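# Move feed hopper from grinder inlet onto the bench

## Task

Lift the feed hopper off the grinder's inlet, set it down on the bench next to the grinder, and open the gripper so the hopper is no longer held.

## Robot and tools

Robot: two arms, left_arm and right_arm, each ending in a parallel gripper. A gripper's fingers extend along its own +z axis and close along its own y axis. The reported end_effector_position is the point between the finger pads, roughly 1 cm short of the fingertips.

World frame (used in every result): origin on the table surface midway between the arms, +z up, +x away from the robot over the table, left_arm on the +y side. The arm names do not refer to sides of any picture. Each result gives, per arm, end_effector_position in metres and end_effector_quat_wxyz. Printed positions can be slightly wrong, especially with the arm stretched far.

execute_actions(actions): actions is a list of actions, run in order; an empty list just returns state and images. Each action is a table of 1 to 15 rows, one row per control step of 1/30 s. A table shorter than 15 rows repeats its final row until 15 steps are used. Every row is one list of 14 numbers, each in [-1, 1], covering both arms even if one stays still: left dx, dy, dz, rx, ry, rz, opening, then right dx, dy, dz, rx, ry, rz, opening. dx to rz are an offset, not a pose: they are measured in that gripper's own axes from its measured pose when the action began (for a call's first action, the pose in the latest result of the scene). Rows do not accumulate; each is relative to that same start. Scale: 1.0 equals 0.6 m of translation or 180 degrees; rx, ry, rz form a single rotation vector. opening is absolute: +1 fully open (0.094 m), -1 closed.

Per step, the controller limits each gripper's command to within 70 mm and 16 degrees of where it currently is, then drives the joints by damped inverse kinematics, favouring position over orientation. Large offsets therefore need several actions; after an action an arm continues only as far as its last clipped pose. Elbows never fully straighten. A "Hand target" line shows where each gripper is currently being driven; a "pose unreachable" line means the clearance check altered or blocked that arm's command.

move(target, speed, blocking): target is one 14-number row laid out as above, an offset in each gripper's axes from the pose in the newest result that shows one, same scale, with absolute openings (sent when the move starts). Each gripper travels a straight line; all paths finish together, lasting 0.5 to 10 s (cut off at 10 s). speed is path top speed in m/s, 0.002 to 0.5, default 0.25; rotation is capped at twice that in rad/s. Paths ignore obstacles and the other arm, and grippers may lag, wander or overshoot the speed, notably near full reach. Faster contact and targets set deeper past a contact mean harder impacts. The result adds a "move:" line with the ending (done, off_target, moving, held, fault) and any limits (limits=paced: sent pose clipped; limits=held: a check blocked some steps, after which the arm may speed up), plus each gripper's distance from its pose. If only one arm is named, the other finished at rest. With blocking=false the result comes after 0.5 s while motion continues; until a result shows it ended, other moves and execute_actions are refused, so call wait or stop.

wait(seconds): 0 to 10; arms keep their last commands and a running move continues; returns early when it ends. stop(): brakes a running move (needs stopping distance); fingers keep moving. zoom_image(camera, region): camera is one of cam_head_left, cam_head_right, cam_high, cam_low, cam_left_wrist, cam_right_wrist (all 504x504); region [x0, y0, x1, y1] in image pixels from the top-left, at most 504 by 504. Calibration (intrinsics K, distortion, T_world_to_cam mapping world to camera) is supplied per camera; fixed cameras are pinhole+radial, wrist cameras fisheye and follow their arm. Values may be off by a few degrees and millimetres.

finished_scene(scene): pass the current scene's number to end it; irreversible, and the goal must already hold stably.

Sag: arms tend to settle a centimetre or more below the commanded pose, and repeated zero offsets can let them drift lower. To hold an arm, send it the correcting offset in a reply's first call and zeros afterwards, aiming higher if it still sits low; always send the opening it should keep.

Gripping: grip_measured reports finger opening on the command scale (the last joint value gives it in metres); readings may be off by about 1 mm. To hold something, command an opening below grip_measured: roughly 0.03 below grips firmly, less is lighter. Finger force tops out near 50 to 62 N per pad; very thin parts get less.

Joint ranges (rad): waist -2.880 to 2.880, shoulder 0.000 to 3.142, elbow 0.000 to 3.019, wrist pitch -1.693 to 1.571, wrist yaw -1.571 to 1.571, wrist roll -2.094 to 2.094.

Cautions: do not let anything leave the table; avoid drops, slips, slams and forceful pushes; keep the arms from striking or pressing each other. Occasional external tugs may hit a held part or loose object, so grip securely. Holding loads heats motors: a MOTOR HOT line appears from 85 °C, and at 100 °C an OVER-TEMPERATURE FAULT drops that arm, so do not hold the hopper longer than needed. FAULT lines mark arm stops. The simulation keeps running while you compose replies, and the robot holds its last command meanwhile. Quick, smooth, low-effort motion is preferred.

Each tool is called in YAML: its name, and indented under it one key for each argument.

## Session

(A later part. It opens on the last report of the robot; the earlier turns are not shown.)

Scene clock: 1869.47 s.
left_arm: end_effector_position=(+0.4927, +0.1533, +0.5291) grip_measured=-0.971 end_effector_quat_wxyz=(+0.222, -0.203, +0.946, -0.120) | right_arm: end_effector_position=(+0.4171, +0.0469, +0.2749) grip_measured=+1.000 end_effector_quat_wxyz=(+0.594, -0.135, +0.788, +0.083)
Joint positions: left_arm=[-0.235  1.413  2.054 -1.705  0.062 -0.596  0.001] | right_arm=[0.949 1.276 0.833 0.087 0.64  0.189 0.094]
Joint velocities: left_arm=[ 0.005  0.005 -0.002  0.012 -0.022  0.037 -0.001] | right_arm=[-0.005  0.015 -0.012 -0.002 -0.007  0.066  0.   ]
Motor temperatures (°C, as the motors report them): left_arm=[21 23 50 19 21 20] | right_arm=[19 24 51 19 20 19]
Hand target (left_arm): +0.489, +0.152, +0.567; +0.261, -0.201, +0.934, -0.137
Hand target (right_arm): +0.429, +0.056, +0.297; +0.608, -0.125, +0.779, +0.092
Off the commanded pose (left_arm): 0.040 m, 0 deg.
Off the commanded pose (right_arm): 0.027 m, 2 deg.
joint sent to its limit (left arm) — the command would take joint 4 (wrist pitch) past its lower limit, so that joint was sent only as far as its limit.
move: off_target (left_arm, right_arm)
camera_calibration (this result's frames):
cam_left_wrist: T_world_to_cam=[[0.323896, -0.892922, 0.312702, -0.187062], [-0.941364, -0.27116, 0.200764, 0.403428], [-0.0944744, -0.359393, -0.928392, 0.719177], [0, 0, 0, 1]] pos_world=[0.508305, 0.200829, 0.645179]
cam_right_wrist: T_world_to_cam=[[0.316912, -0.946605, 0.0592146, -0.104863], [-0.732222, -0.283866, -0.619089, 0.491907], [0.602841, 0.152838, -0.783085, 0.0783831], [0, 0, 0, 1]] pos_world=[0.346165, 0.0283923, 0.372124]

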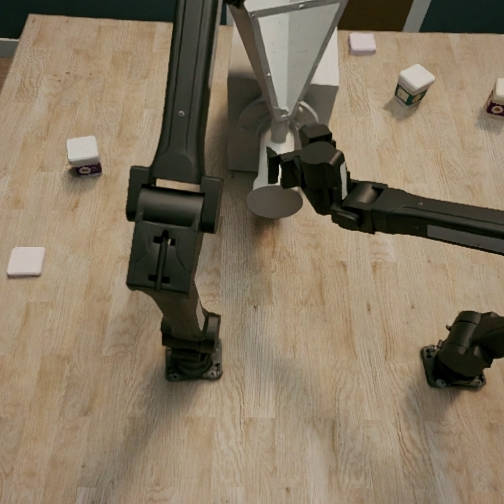

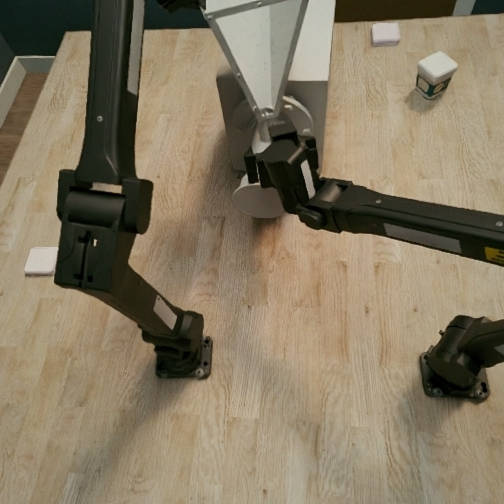

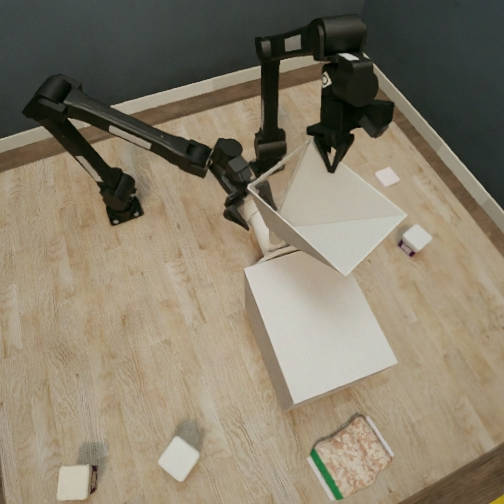

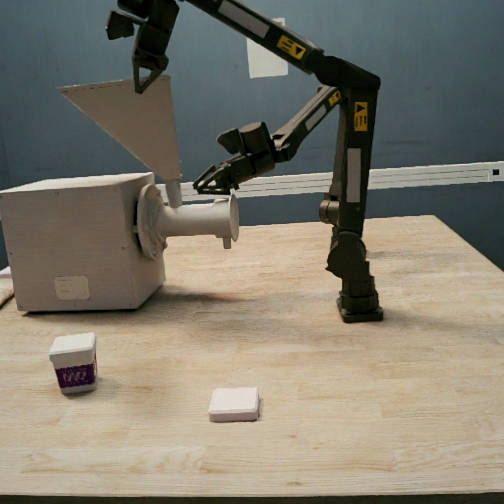

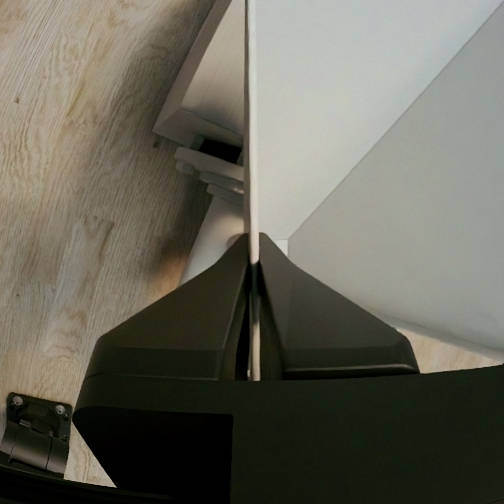

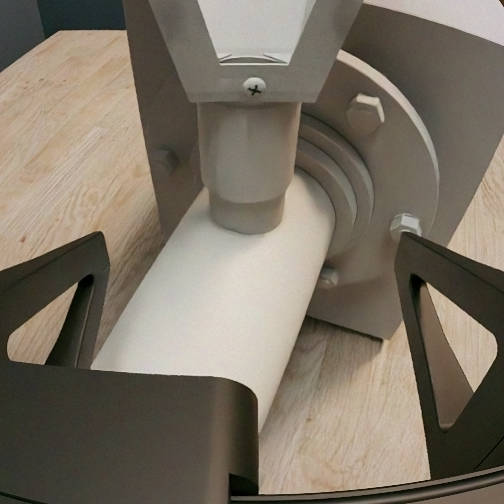

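move:
  target: [-0.023,-0.0235,-0.058,0,0,0,-1,-0.058,0.0097,0.112,0,-0.012,0.005,1]
  speed: 0.04

zoom_image:
  camera: "cam_low"
  region: [100, 100, 300, 260]

Scene clock: 1882.63 s.
left_arm: end_effector_position=(+0.4925, +0.1534, +0.5291) grip_measured=-0.971 end_effector_quat_wxyz=(+0.223, -0.203, +0.946, -0.119) | right_arm: end_effector_position=(+0.4710, +0.0653, +0.2664) grip_measured=+1.000 end_effector_quat_wxyz=(+0.592, -0.137, +0.790, +0.081)
Joint positions: left_arm=[-0.235  1.412  2.054 -1.705  0.06  -0.596  0.001] | right_arm=[0.87  1.412 0.937 0.131 0.564 0.154 0.094]
Joint velocities: left_arm=[-0.005 -0.015 -0.002 -0.002 -0.095 -0.007 -0.   ] | right_arm=[-0.015  0.005  0.002  0.002 -0.022 -0.022  0.   ]
Motor temperatures (°C, as the motors report them): left_arm=[21 23 50 19 21 19] | right_arm=[19 24 51 19 20 19]
Hand target (left_arm): +0.489, +0.152, +0.567; +0.261, -0.201, +0.934, -0.136
Hand target (right_arm): +0.485, +0.074, +0.290; +0.608, -0.126, +0.778, +0.091
Off the commanded pose (left_arm): 0.040 m, 0 deg.
Off the commanded pose (right_arm): 0.029 m, 3 deg.
joint sent to its limit (left arm) — the command would take joint 4 (wrist pitch) past its lower limit, so that joint was sent only as far as its limit.
move: off_target (left_arm, right_arm)
camera_calibration (this result's frames):
cam_left_wrist: T_world_to_cam=[[0.324152, -0.893216, 0.311593, -0.186413], [-0.941308, -0.271763, 0.200209, 0.403698], [-0.0941509, -0.358204, -0.928884, 0.719113], [0, 0, 0, 1]] pos_world=[0.508136, 0.200791, 0.645234]
cam_right_wrist: T_world_to_cam=[[0.318924, -0.945563, 0.0647875, -0.106556], [-0.734057, -0.28967, -0.614208, 0.531227], [0.59954, 0.148328, -0.78648, 0.0391356], [0, 0, 0, 1]] pos_world=[0.400471, 0.0473204, 0.363967]

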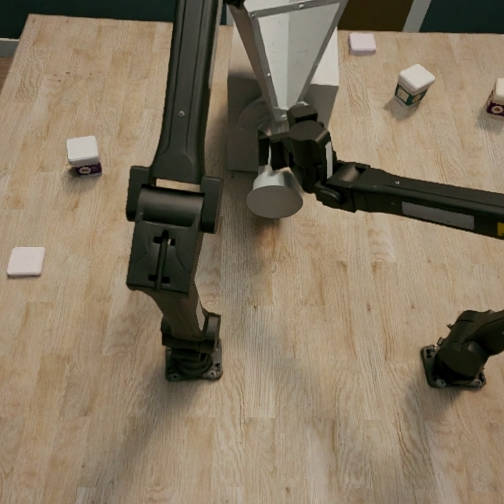

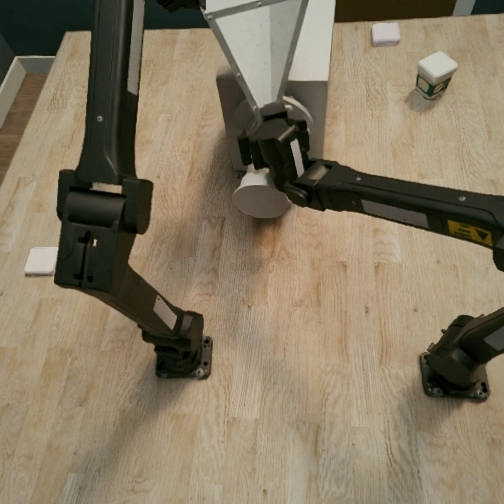

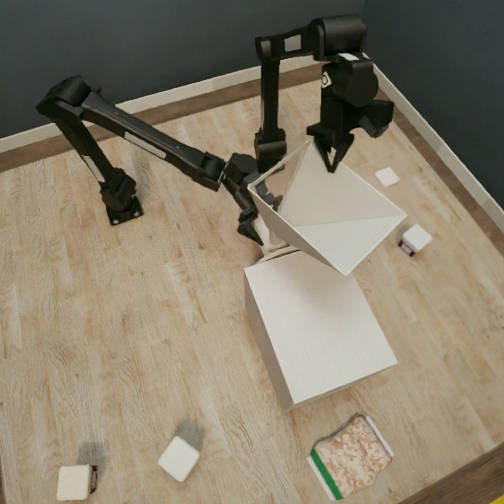

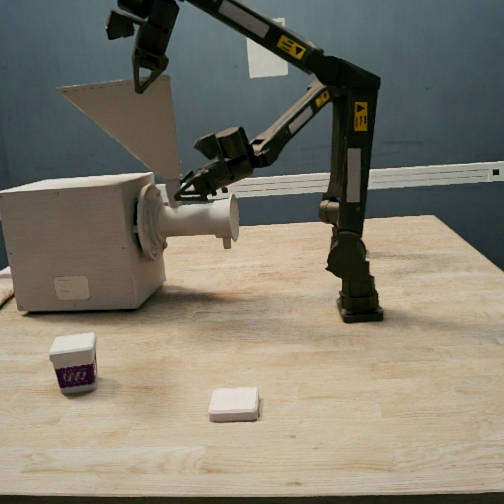

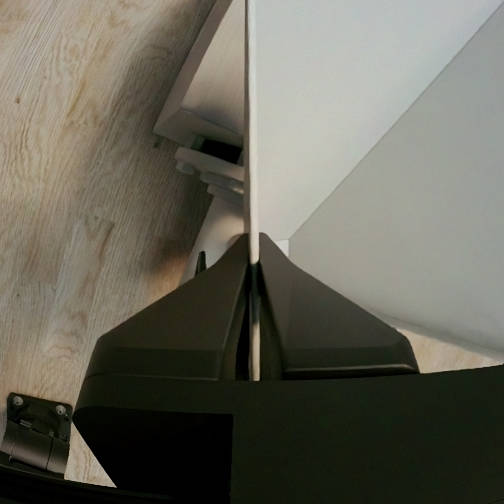

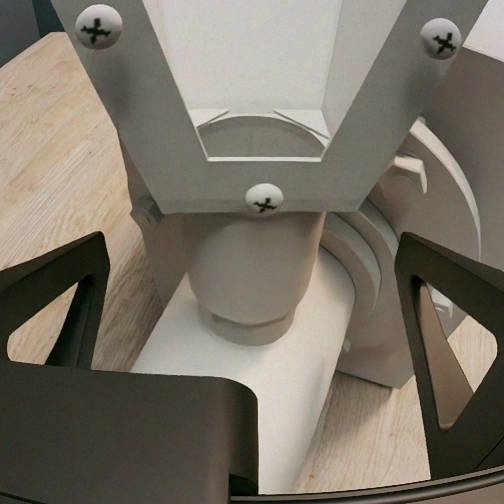

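Region (100, 100, 300, 260) of cam_low's 504x504 image, scaled by 2.520, with more detail than that image has; it fills the top 403 rows of this view, and the rest is white.

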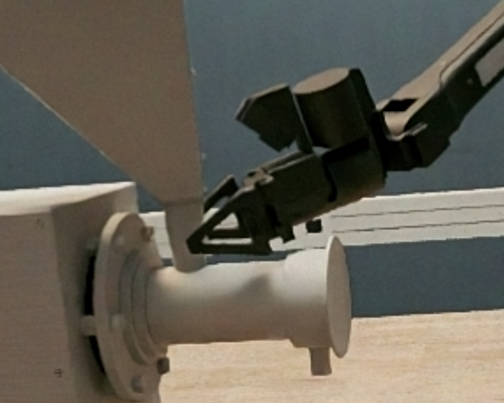

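move:
  target: [-0.023,-0.0235,-0.058,0,0,0,-1,-0.07,0.005,0.007,0,-0.015,0.005,1]
  speed: 0.04

zoom_image:
  camera: "cam_low"
  region: [100, 100, 300, 260]

Scene clock: 1900.93 s.
left_arm: end_effector_position=(+0.4925, +0.1533, +0.5291) grip_measured=-0.971 end_effector_quat_wxyz=(+0.223, -0.203, +0.946, -0.119) | right_arm: end_effector_position=(+0.4734, +0.0683, +0.2745) grip_measured=+1.000 end_effector_quat_wxyz=(+0.595, -0.140, +0.787, +0.080)
Joint positions: left_arm=[-0.236  1.412  2.054 -1.705  0.059 -0.596  0.001] | right_arm=[0.87  1.412 0.956 0.119 0.564 0.143 0.094]
Joint velocities: left_arm=[-0.005  0.005  0.007 -0.017  0.037  0.037  0.001] | right_arm=[ 0.005 -0.005 -0.012 -0.012 -0.037 -0.007  0.   ]
Motor temperatures (°C, as the motors report them): left_arm=[21 23 50 19 21 19] | right_arm=[19 24 51 19 20 19]
Hand target (left_arm): +0.489, +0.152, +0.567; +0.261, -0.201, +0.934, -0.136
Hand target (right_arm): +0.483, +0.072, +0.305; +0.610, -0.129, +0.776, +0.089
Off the commanded pose (left_arm): 0.040 m, 0 deg.
Off the commanded pose (right_arm): 0.033 m, 3 deg.
joint sent to its limit (left arm) — the command would take joint 4 (wrist pitch) past its lower limit, so that joint was sent only as far as its limit.
move: off_target (left_arm, right_arm)
camera_calibration (this result's frames):
cam_left_wrist: T_world_to_cam=[[0.324067, -0.893633, 0.310485, -0.185787], [-0.941356, -0.272006, 0.199654, 0.40402], [-0.0939634, -0.356978, -0.929375, 0.719048], [0, 0, 0, 1]] pos_world=[0.508098, 0.200554, 0.645286]
cam_right_wrist: T_world_to_cam=[[0.321255, -0.944321, 0.0710815, -0.107899], [-0.72848, -0.29439, -0.618589, 0.537751], [0.605072, 0.146943, -0.782493, 0.0400284], [0, 0, 0, 1]] pos_world=[0.402184, 0.0505347, 0.371638]

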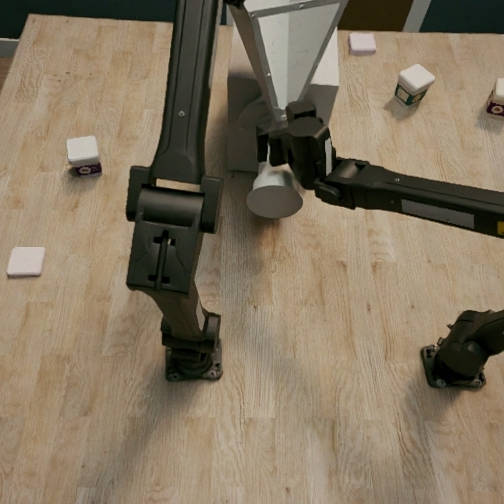

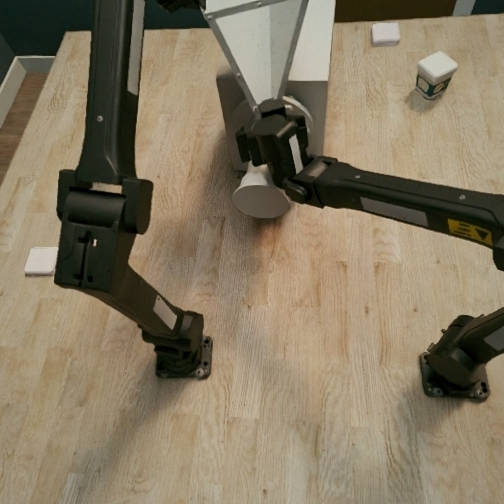

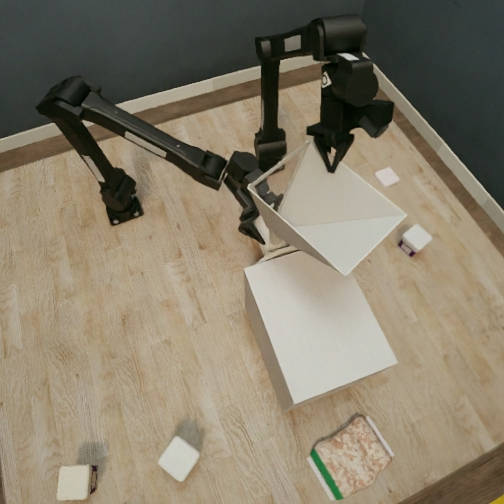

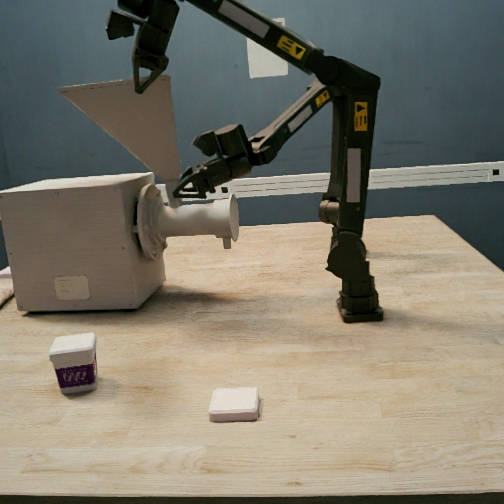

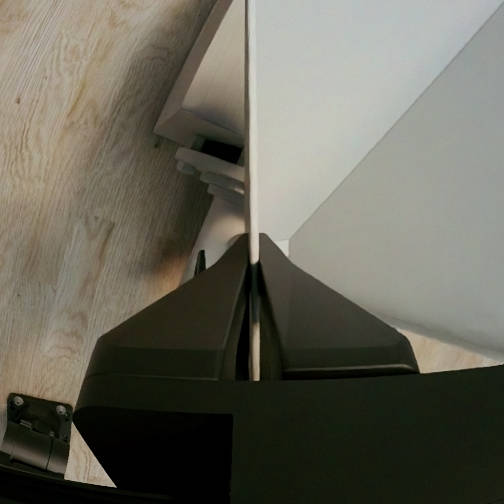

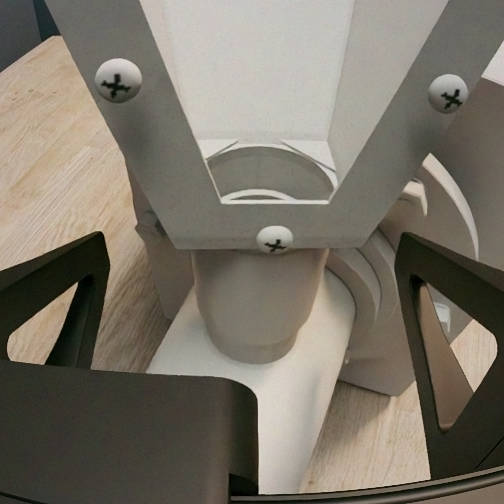

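Region (100, 100, 300, 260) of cam_low's 504x504 image, scaled by 2.520, with more detail than that image has; it fills the top 403 rows of this view, and the rest is white.

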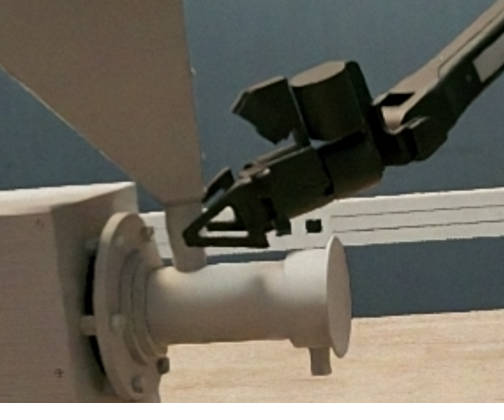

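move:
  target: [-0.023,-0.0235,-0.058,0,0,0,-1,-0.069,-0.006,-0.002,0,-0.015,0.005,0.2]
  speed: 0.04

zoom_image:
  camera: "cam_low"
  region: [100, 100, 300, 260]

Scene clock: 1909.93 s.
left_arm: end_effector_position=(+0.4925, +0.1534, +0.5293) grip_measured=-0.971 end_effector_quat_wxyz=(+0.223, -0.203, +0.946, -0.118) | right_arm: end_effector_position=(+0.4722, +0.0644, +0.2822) grip_measured=+0.202 end_effector_quat_wxyz=(+0.597, -0.143, +0.786, +0.079)
Joint positions: left_arm=[-0.236  1.412  2.054 -1.705  0.057 -0.596  0.001] | right_arm=[0.866 1.393 0.956 0.105 0.561 0.132 0.056]
Joint velocities: left_arm=[-0.015  0.005 -0.027  0.002  0.007  0.007  0.   ] | right_arm=[ 0.005 -0.034  0.002  0.012 -0.037  0.037  0.001]
Motor temperatures (°C, as the motors report them): left_arm=[21 23 50 19 21 19] | right_arm=[19 24 51 19 20 19]
Hand target (left_arm): +0.489, +0.152, +0.567; +0.262, -0.201, +0.934, -0.135
Hand target (right_arm): +0.482, +0.068, +0.315; +0.613, -0.132, +0.774, +0.088
Off the commanded pose (left_arm): 0.040 m, 0 deg.
Off the commanded pose (right_arm): 0.035 m, 3 deg.
joint sent to its limit (left arm) — the command would take joint 4 (wrist pitch) past its lower limit, so that joint was sent only as far as its limit.
move: off_target (left_arm, right_arm)
camera_calibration (this result's frames):
cam_left_wrist: T_world_to_cam=[[0.324207, -0.893906, 0.309552, -0.185293], [-0.941375, -0.272595, 0.198758, 0.404599], [-0.093289, -0.355844, -0.929878, 0.718979], [0, 0, 0, 1]] pos_world=[0.508025, 0.200502, 0.645503]
cam_right_wrist: T_world_to_cam=[[0.32406, -0.942792, 0.0782812, -0.115132], [-0.723701, -0.300343, -0.62133, 0.539397], [0.609297, 0.144696, -0.779629, 0.0447103], [0, 0, 0, 1]] pos_world=[0.400429, 0.0469894, 0.379014]

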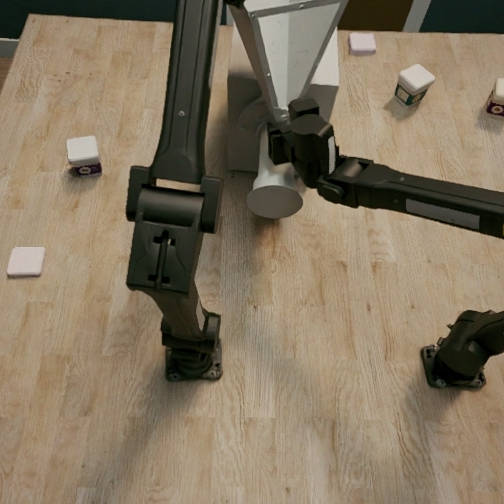

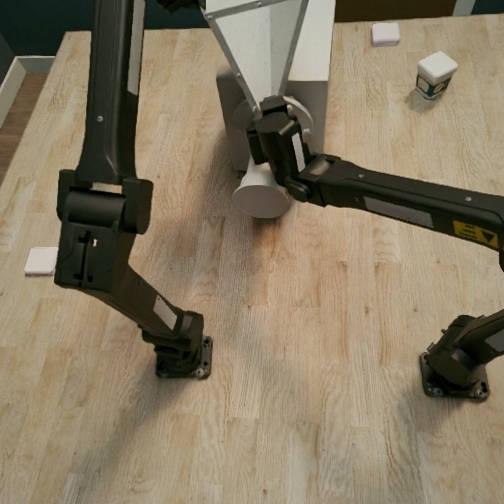

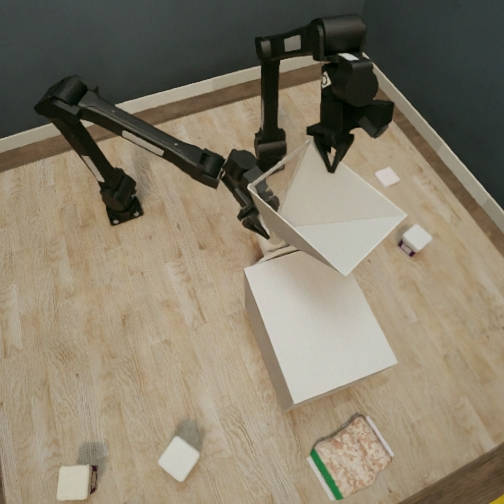

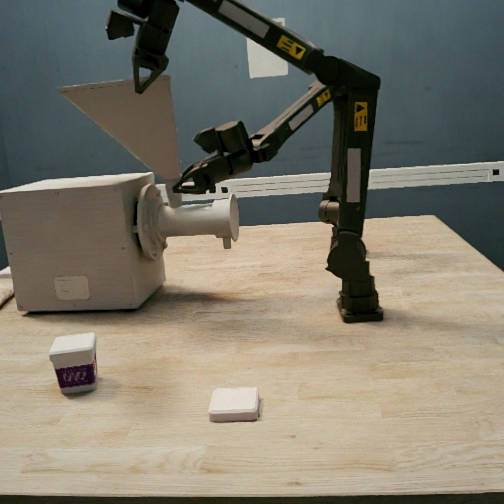

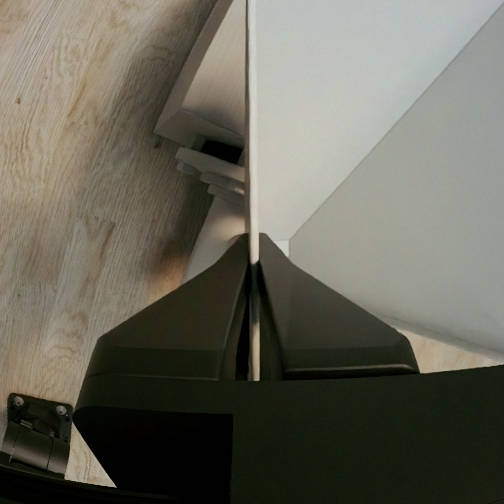

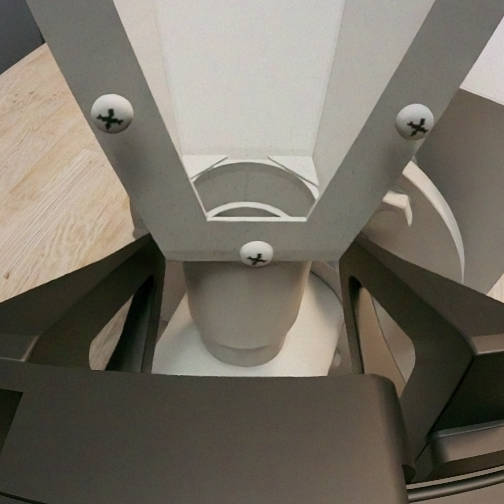

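Region (100, 100, 300, 260) of cam_low's 504x504 image, scaled by 2.520, with more detail than that image has; it fills the top 403 rows of this view, and the rest is white.

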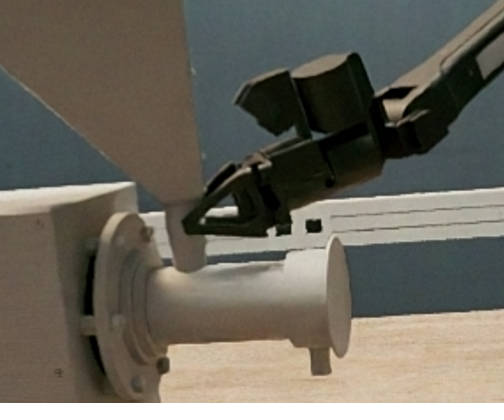

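execute_actions:
  actions:
    - [[-0.023,-0.0235,-0.058,0,0,0,-1,-0.058,-0.001,0.001,0,-0.015,0,-0.1]]
    - [[-0.023,-0.0235,-0.058,0,0,0,-1,-0.058,-0.001,0.001,0,-0.015,0,-0.35]]
    - [[-0.023,-0.0235,-0.058,0,0,0,-1,-0.058,-0.001,0.001,0,-0.015,0,-0.35]]

Scene clock: 1917.57 s.
left_arm: end_effector_position=(+0.4955, +0.1541, +0.5287) grip_measured=-0.972 end_effector_quat_wxyz=(+0.224, -0.199, +0.947, -0.115) | right_arm: end_effector_position=(+0.4719, +0.0660, +0.2828) grip_measured=-0.190 end_effector_quat_wxyz=(+0.594, -0.139, +0.787, +0.091)
Joint positions: left_arm=[-0.235  1.419  2.06  -1.705  0.054 -0.586  0.001] | right_arm=[0.864 1.391 0.956 0.106 0.543 0.152 0.038]
Joint velocities: left_arm=[-0.005 -0.015 -0.007 -0.002 -0.022  0.066 -0.   ] | right_arm=[-0.005  0.005  0.007 -0.007 -0.007 -0.051 -0.   ]
Motor temperatures (°C, as the motors report them): left_arm=[21 23 50 19 20 19] | right_arm=[19 24 51 19 20 19]
Hand target (left_arm): +0.492, +0.152, +0.566; +0.263, -0.198, +0.935, -0.132
Hand target (right_arm): +0.480, +0.068, +0.316; +0.613, -0.138, +0.772, +0.093
Off the commanded pose (left_arm): 0.040 m, 0 deg.
Off the commanded pose (right_arm): 0.035 m, 3 deg.
joint sent to its limit (left arm) — the command would take joint 4 (wrist pitch) past its lower limit, so that joint was sent only as far as its limit.
camera_calibration (this result's frames):
cam_left_wrist: T_world_to_cam=[[0.318965, -0.898013, 0.303043, -0.178735], [-0.943021, -0.26875, 0.196176, 0.409323], [-0.0947258, -0.348349, -0.932566, 0.719971], [0, 0, 0, 1]] pos_world=[0.51121, 0.200301, 0.645286]
cam_right_wrist: T_world_to_cam=[[0.332789, -0.941539, 0.0525057, -0.110492], [-0.726884, -0.291593, -0.621782, 0.541069], [0.600742, 0.168757, -0.781428, 0.0481288], [0, 0, 0, 1]] pos_world=[0.401152, 0.0456176, 0.379838]

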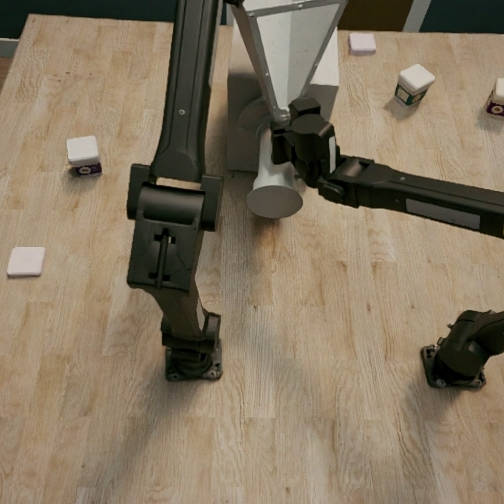

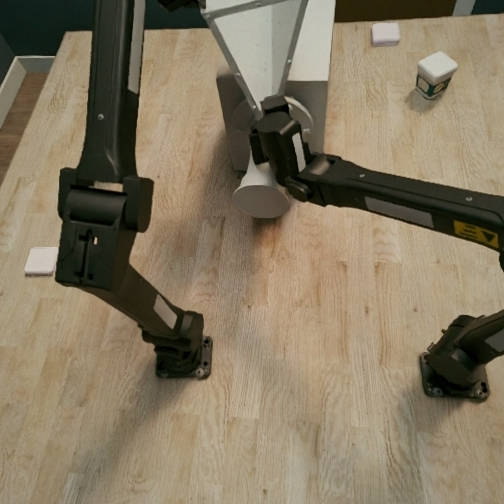

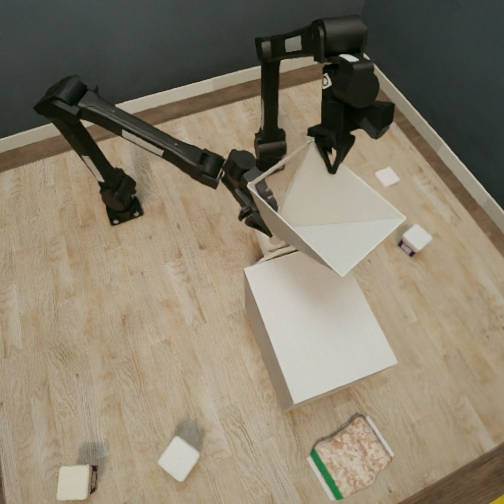

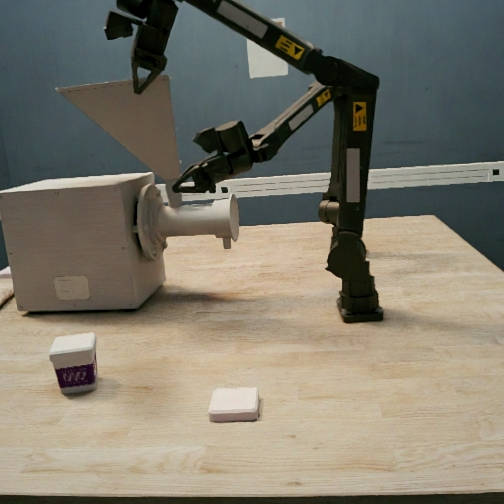

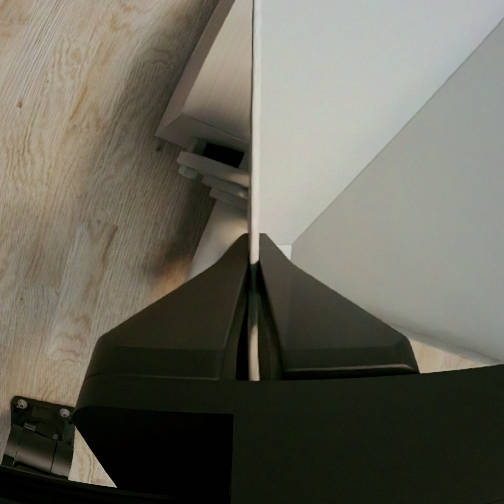

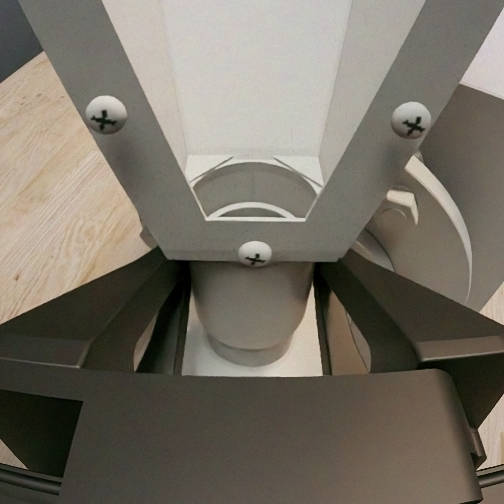

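execute_actions:
  actions:
    - [[-0.023,-0.0235,-0.058,0,0,0,-1,-0.114,-0.002,-0.014,0,-0.01,0,-0.35]]
    - [[-0.023,-0.0235,-0.058,0,0,0,-1,-0.114,-0.002,-0.014,0,-0.01,0,-0.35]]
    - [[-0.023,-0.0235,-0.058,0,0,0,-1,-0.114,-0.002,-0.014,0,-0.01,0,-0.35]]

zoom_image:
  camera: "cam_low"
  region: [100, 100, 300, 260]

Scene clock: 1944.60 s.
left_arm: end_effector_position=(+0.4955, +0.1541, +0.5287) grip_measured=-0.972 end_effector_quat_wxyz=(+0.224, -0.199, +0.947, -0.115) | right_arm: end_effector_position=(+0.4683, +0.0643, +0.2821) grip_measured=-0.190 end_effector_quat_wxyz=(+0.517, -0.143, +0.840, +0.085)
Joint positions: left_arm=[-0.235  1.419  2.06  -1.705  0.054 -0.585  0.001] | right_arm=[ 0.853  1.379  1.066 -0.224  0.488  0.266  0.038]
Joint velocities: left_arm=[-0.005 -0.005 -0.007 -0.002  0.037  0.037 -0.   ] | right_arm=[ 0.005 -0.005 -0.007 -0.002 -0.007  0.022 -0.   ]
Motor temperatures (°C, as the motors report them): left_arm=[21 23 50 19 20 19] | right_arm=[19 24 51 19 19 19]
Hand target (left_arm): +0.492, +0.152, +0.566; +0.263, -0.197, +0.935, -0.131
Hand target (right_arm): +0.484, +0.065, +0.349; +0.557, -0.136, +0.814, +0.090
Off the commanded pose (left_arm): 0.040 m, 0 deg.
Off the commanded pose (right_arm): 0.070 m, 6 deg.
joint sent to its limit (left arm) — the command would take joint 4 (wrist pitch) past its lower limit, so that joint was sent only as far as its limit.
camera_calibration (this result's frames):
cam_left_wrist: T_world_to_cam=[[0.318336, -0.898333, 0.302753, -0.17822], [-0.943219, -0.268192, 0.195987, 0.409435], [-0.0948656, -0.347952, -0.9327, 0.72005], [0, 0, 0, 1]] pos_world=[0.511229, 0.200249, 0.645304]
cam_right_wrist: T_world_to_cam=[[0.338204, -0.940438, 0.0345498, -0.108456], [-0.827502, -0.314672, -0.464996, 0.541839], [0.448172, 0.128674, -0.884638, 0.153132], [0, 0, 0, 1]] pos_world=[0.416424, 0.0488013, 0.391167]

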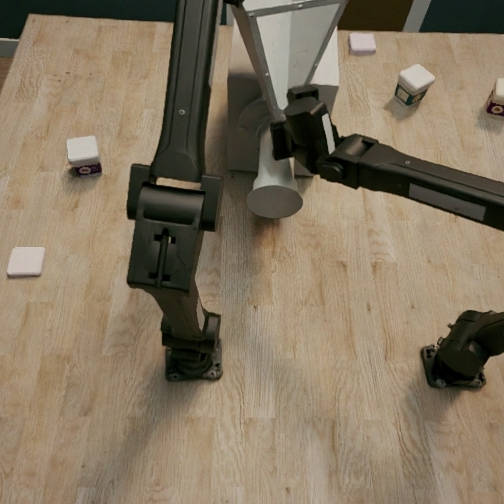

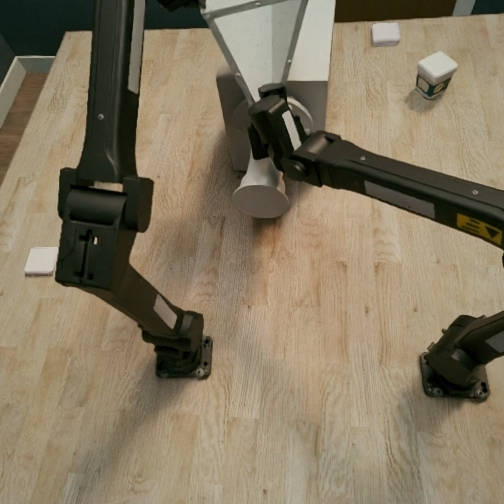

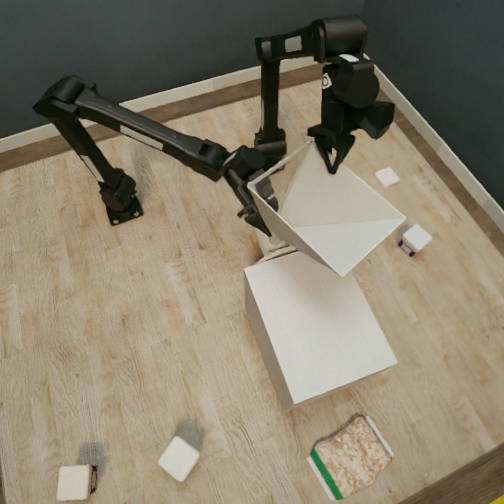

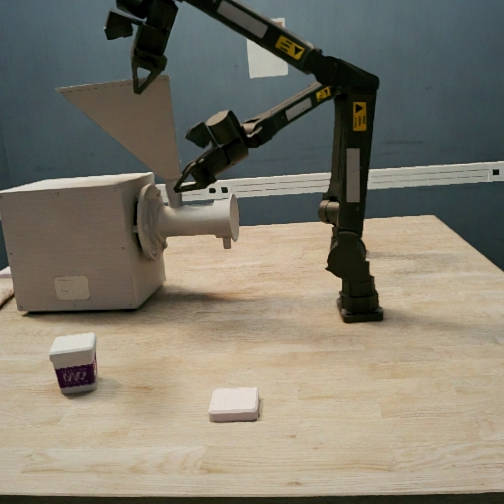

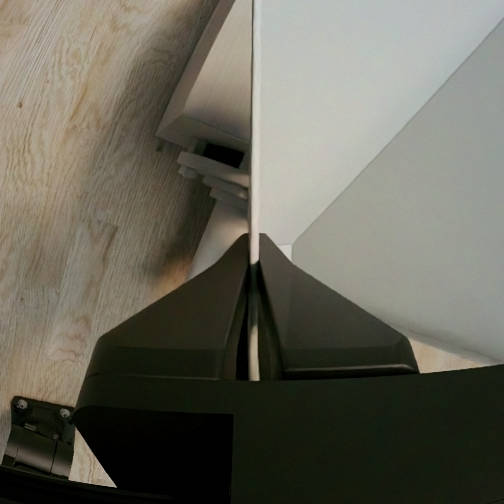

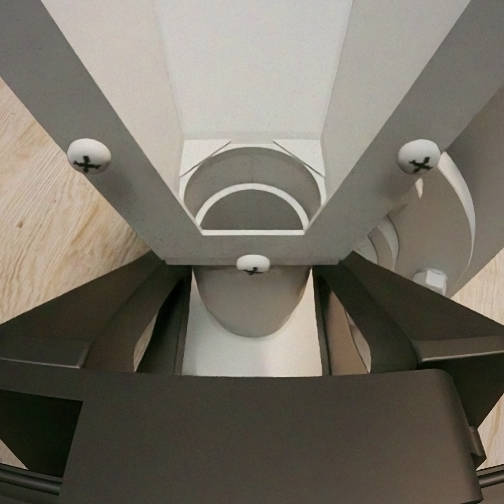

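Region (100, 100, 300, 260) of cam_low's 504x504 image, scaled by 2.520, with more detail than that image has; it fills the top 403 rows of this view, and the rest is white.

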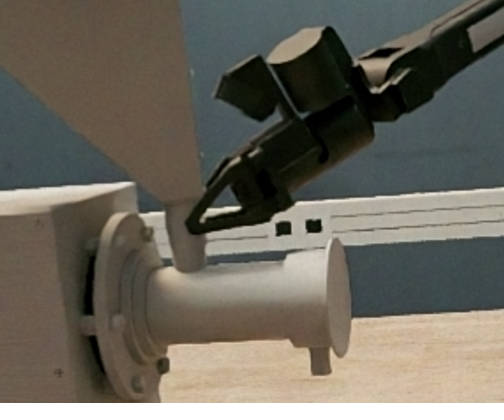

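execute_actions:
  actions:
    - [[-0.01,-0.01,-0.025,0,0,0,-0.6,-0.06,0,-0.03,0,-0.03,0,-0.35]]
    - [[0,0,-0.06,0,0,0,-0.6,-0.06,0,-0.03,0,-0.02,0,-0.35]]
    - [[0,0,-0.06,0,0,0,-0.6,-0.06,0,-0.03,0,-0.02,0,-0.35]]

Scene clock: 2066.10 s.
left_arm: end_effector_position=(+0.4709, +0.1580, +0.5545) grip_measured=-0.603 end_effector_quat_wxyz=(+0.251, -0.196, +0.939, -0.126) | right_arm: end_effector_position=(+0.4683, +0.0642, +0.2817) grip_measured=-0.192 end_effector_quat_wxyz=(+0.523, -0.145, +0.836, +0.082)
Joint positions: left_arm=[-0.235  1.359  2.061 -1.705  0.054 -0.585  0.019] | right_arm=[ 0.854  1.379  1.058 -0.203  0.495  0.252  0.038]
Joint velocities: left_arm=[-0.005 -0.005 -0.002  0.002  0.051 -0.066 -0.   ] | right_arm=[-0.005 -0.005  0.002  0.002 -0.037 -0.022  0.001]
Motor temperatures (°C, as the motors report them): left_arm=[20 23 49 19 20 19] | right_arm=[19 24 59 19 20 20]
Hand target (left_arm): +0.465, +0.161, +0.571; +0.269, -0.196, +0.934, -0.133
Hand target (right_arm): +0.467, +0.064, +0.321; +0.549, -0.142, +0.819, +0.086
Off the commanded pose (left_arm): 0.019 m, 2 deg.
Off the commanded pose (right_arm): 0.040 m, 4 deg.
joint sent to its limit (left arm) — the command would take joint 4 (wrist pitch) past its lower limit, so that joint was sent only as far as its limit.
camera_calibration (this result's frames):
cam_left_wrist: T_world_to_cam=[[0.29926, -0.895306, 0.329956, -0.181259], [-0.95339, -0.266577, 0.141362, 0.417006], [-0.0386038, -0.356881, -0.933352, 0.718431], [0, 0, 0, 1]] pos_world=[0.479547, 0.205277, 0.671407]
cam_right_wrist: T_world_to_cam=[[0.339145, -0.939694, 0.0442231, -0.111702], [-0.820027, -0.31834, -0.475622, 0.54144], [0.461017, 0.125041, -0.878538, 0.145291], [0, 0, 0, 1]] pos_world=[0.414897, 0.0492293, 0.390104]

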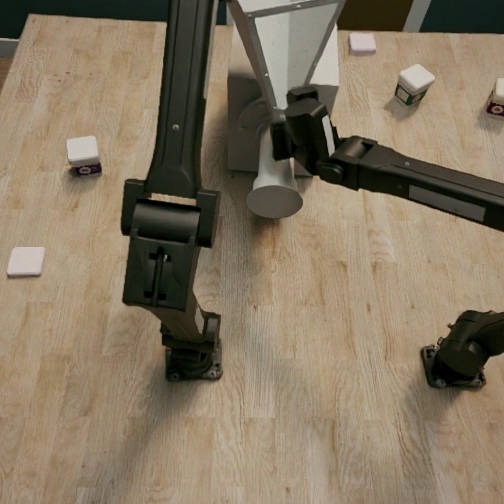

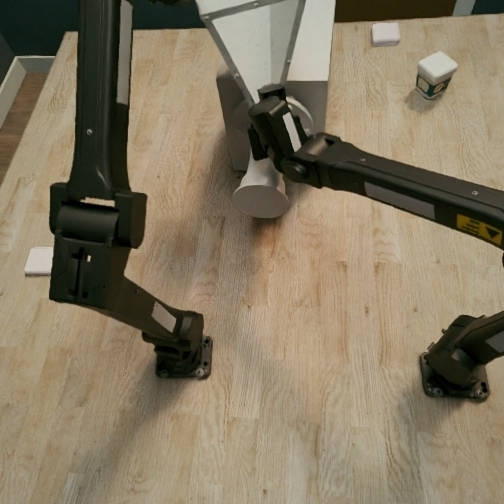

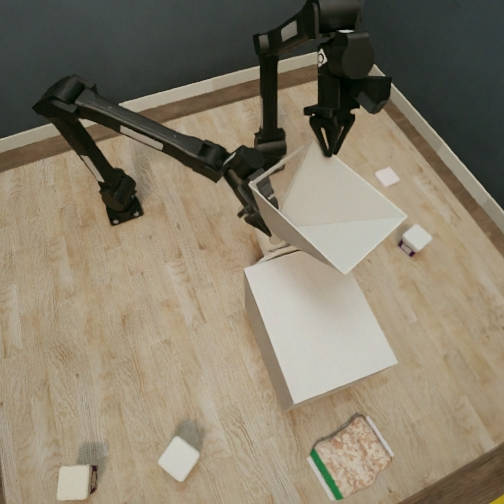

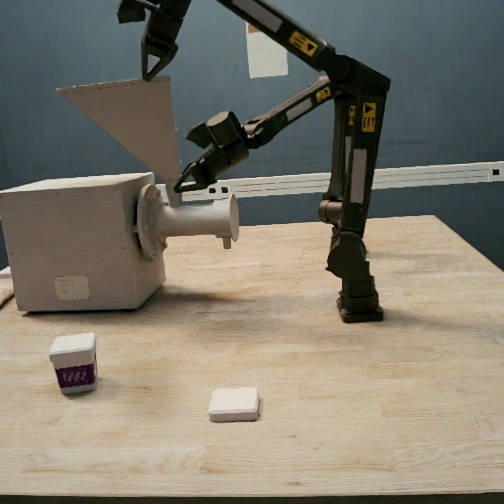

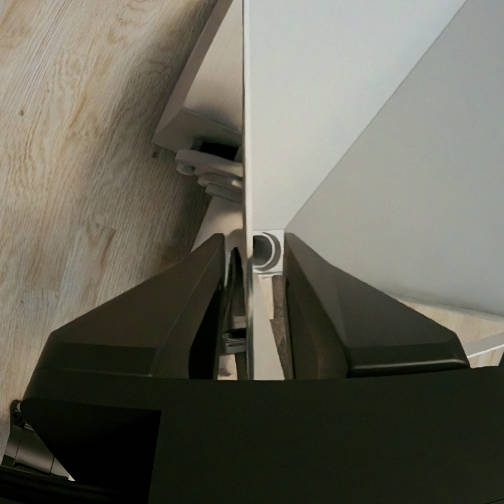

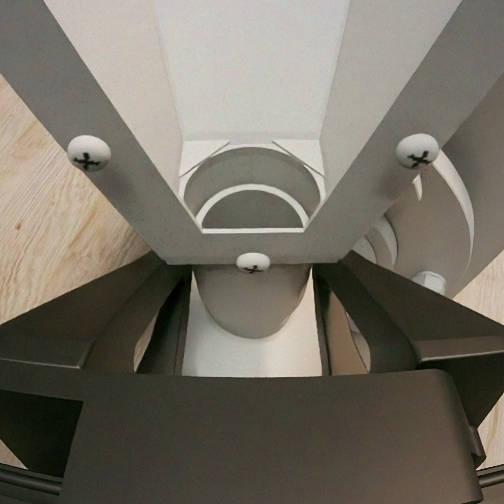

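execute_actions:
  actions:
    - [[-0.03,-0.024,-0.06,0,-0.02,0,-0.6,-0.06,0,-0.03,0,-0.02,0,-0.35]]
    - [[-0.02,-0.016,-0.04,0,-0.02,0,-0.6,-0.06,0,-0.03,0,-0.02,0,-0.35]]

Scene clock: 2084.43 s.
left_arm: end_effector_position=(+0.4724, +0.1682, +0.5929) grip_measured=-0.603 end_effector_quat_wxyz=(+0.306, -0.204, +0.924, -0.107) | right_arm: end_effector_position=(+0.4683, +0.0642, +0.2817) grip_measured=-0.192 end_effector_quat_wxyz=(+0.523, -0.145, +0.836, +0.082)
Joint positions: left_arm=[-0.245  1.372  2.165 -1.705 -0.031 -0.592  0.019] | right_arm=[ 0.854  1.379  1.058 -0.203  0.495  0.252  0.038]
Joint velocities: left_arm=[-0.024 -0.024  0.002  0.002 -0.037 -0.007 -0.001] | right_arm=[-0.005  0.015 -0.002 -0.002  0.081  0.037 -0.   ]
Motor temperatures (°C, as the motors report them): left_arm=[20 23 45 19 20 19] | right_arm=[19 24 55 19 21 20]
Hand target (left_arm): +0.470, +0.163, +0.609; +0.321, -0.203, +0.918, -0.116
Hand target (right_arm): +0.467, +0.064, +0.321; +0.549, -0.142, +0.819, +0.086
Off the commanded pose (left_arm): 0.018 m, 1 deg.
Off the commanded pose (right_arm): 0.040 m, 4 deg.
joint sent to its limit (left arm) — the command would take joint 4 (wrist pitch) past its lower limit, so that joint was sent only as far as its limit.
camera_calibration (this result's frames):
cam_left_wrist: T_world_to_cam=[[0.307003, -0.897733, 0.31595, -0.180246], [-0.949067, -0.313506, 0.0314015, 0.486787], [0.0708621, -0.309498, -0.948256, 0.707114], [0, 0, 0, 1]] pos_world=[0.467222, 0.209648, 0.712188]
cam_right_wrist: T_world_to_cam=[[0.339145, -0.939694, 0.0442231, -0.111702], [-0.820027, -0.31834, -0.475622, 0.54144], [0.461017, 0.125041, -0.878538, 0.145291], [0, 0, 0, 1]] pos_world=[0.414897, 0.0492293, 0.390104]

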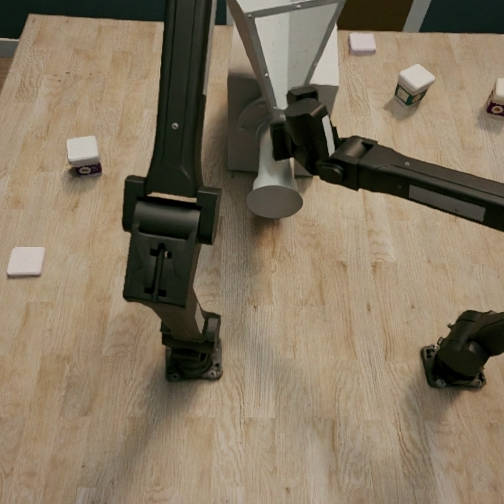

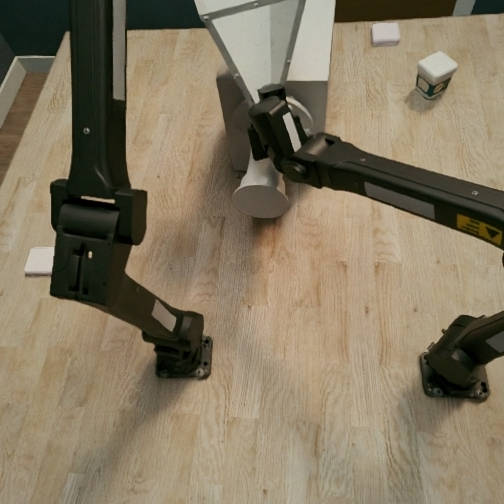

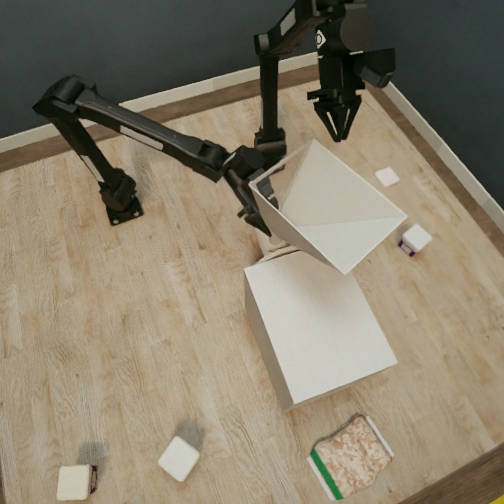

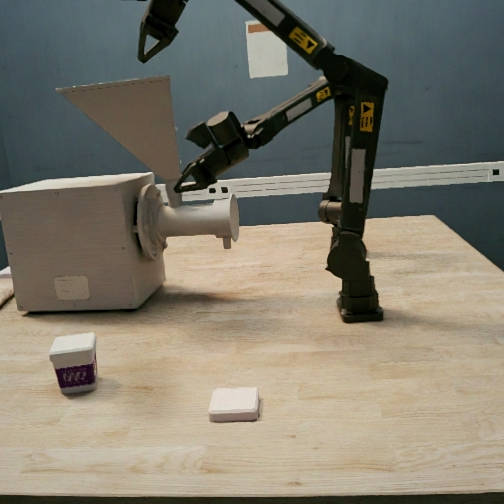

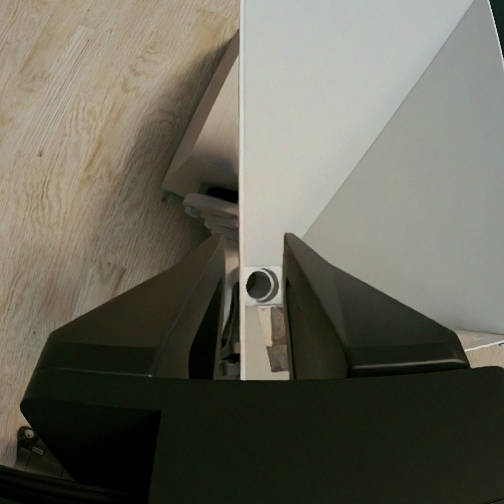

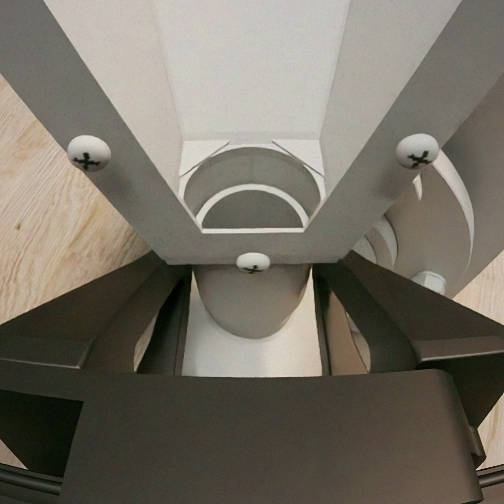

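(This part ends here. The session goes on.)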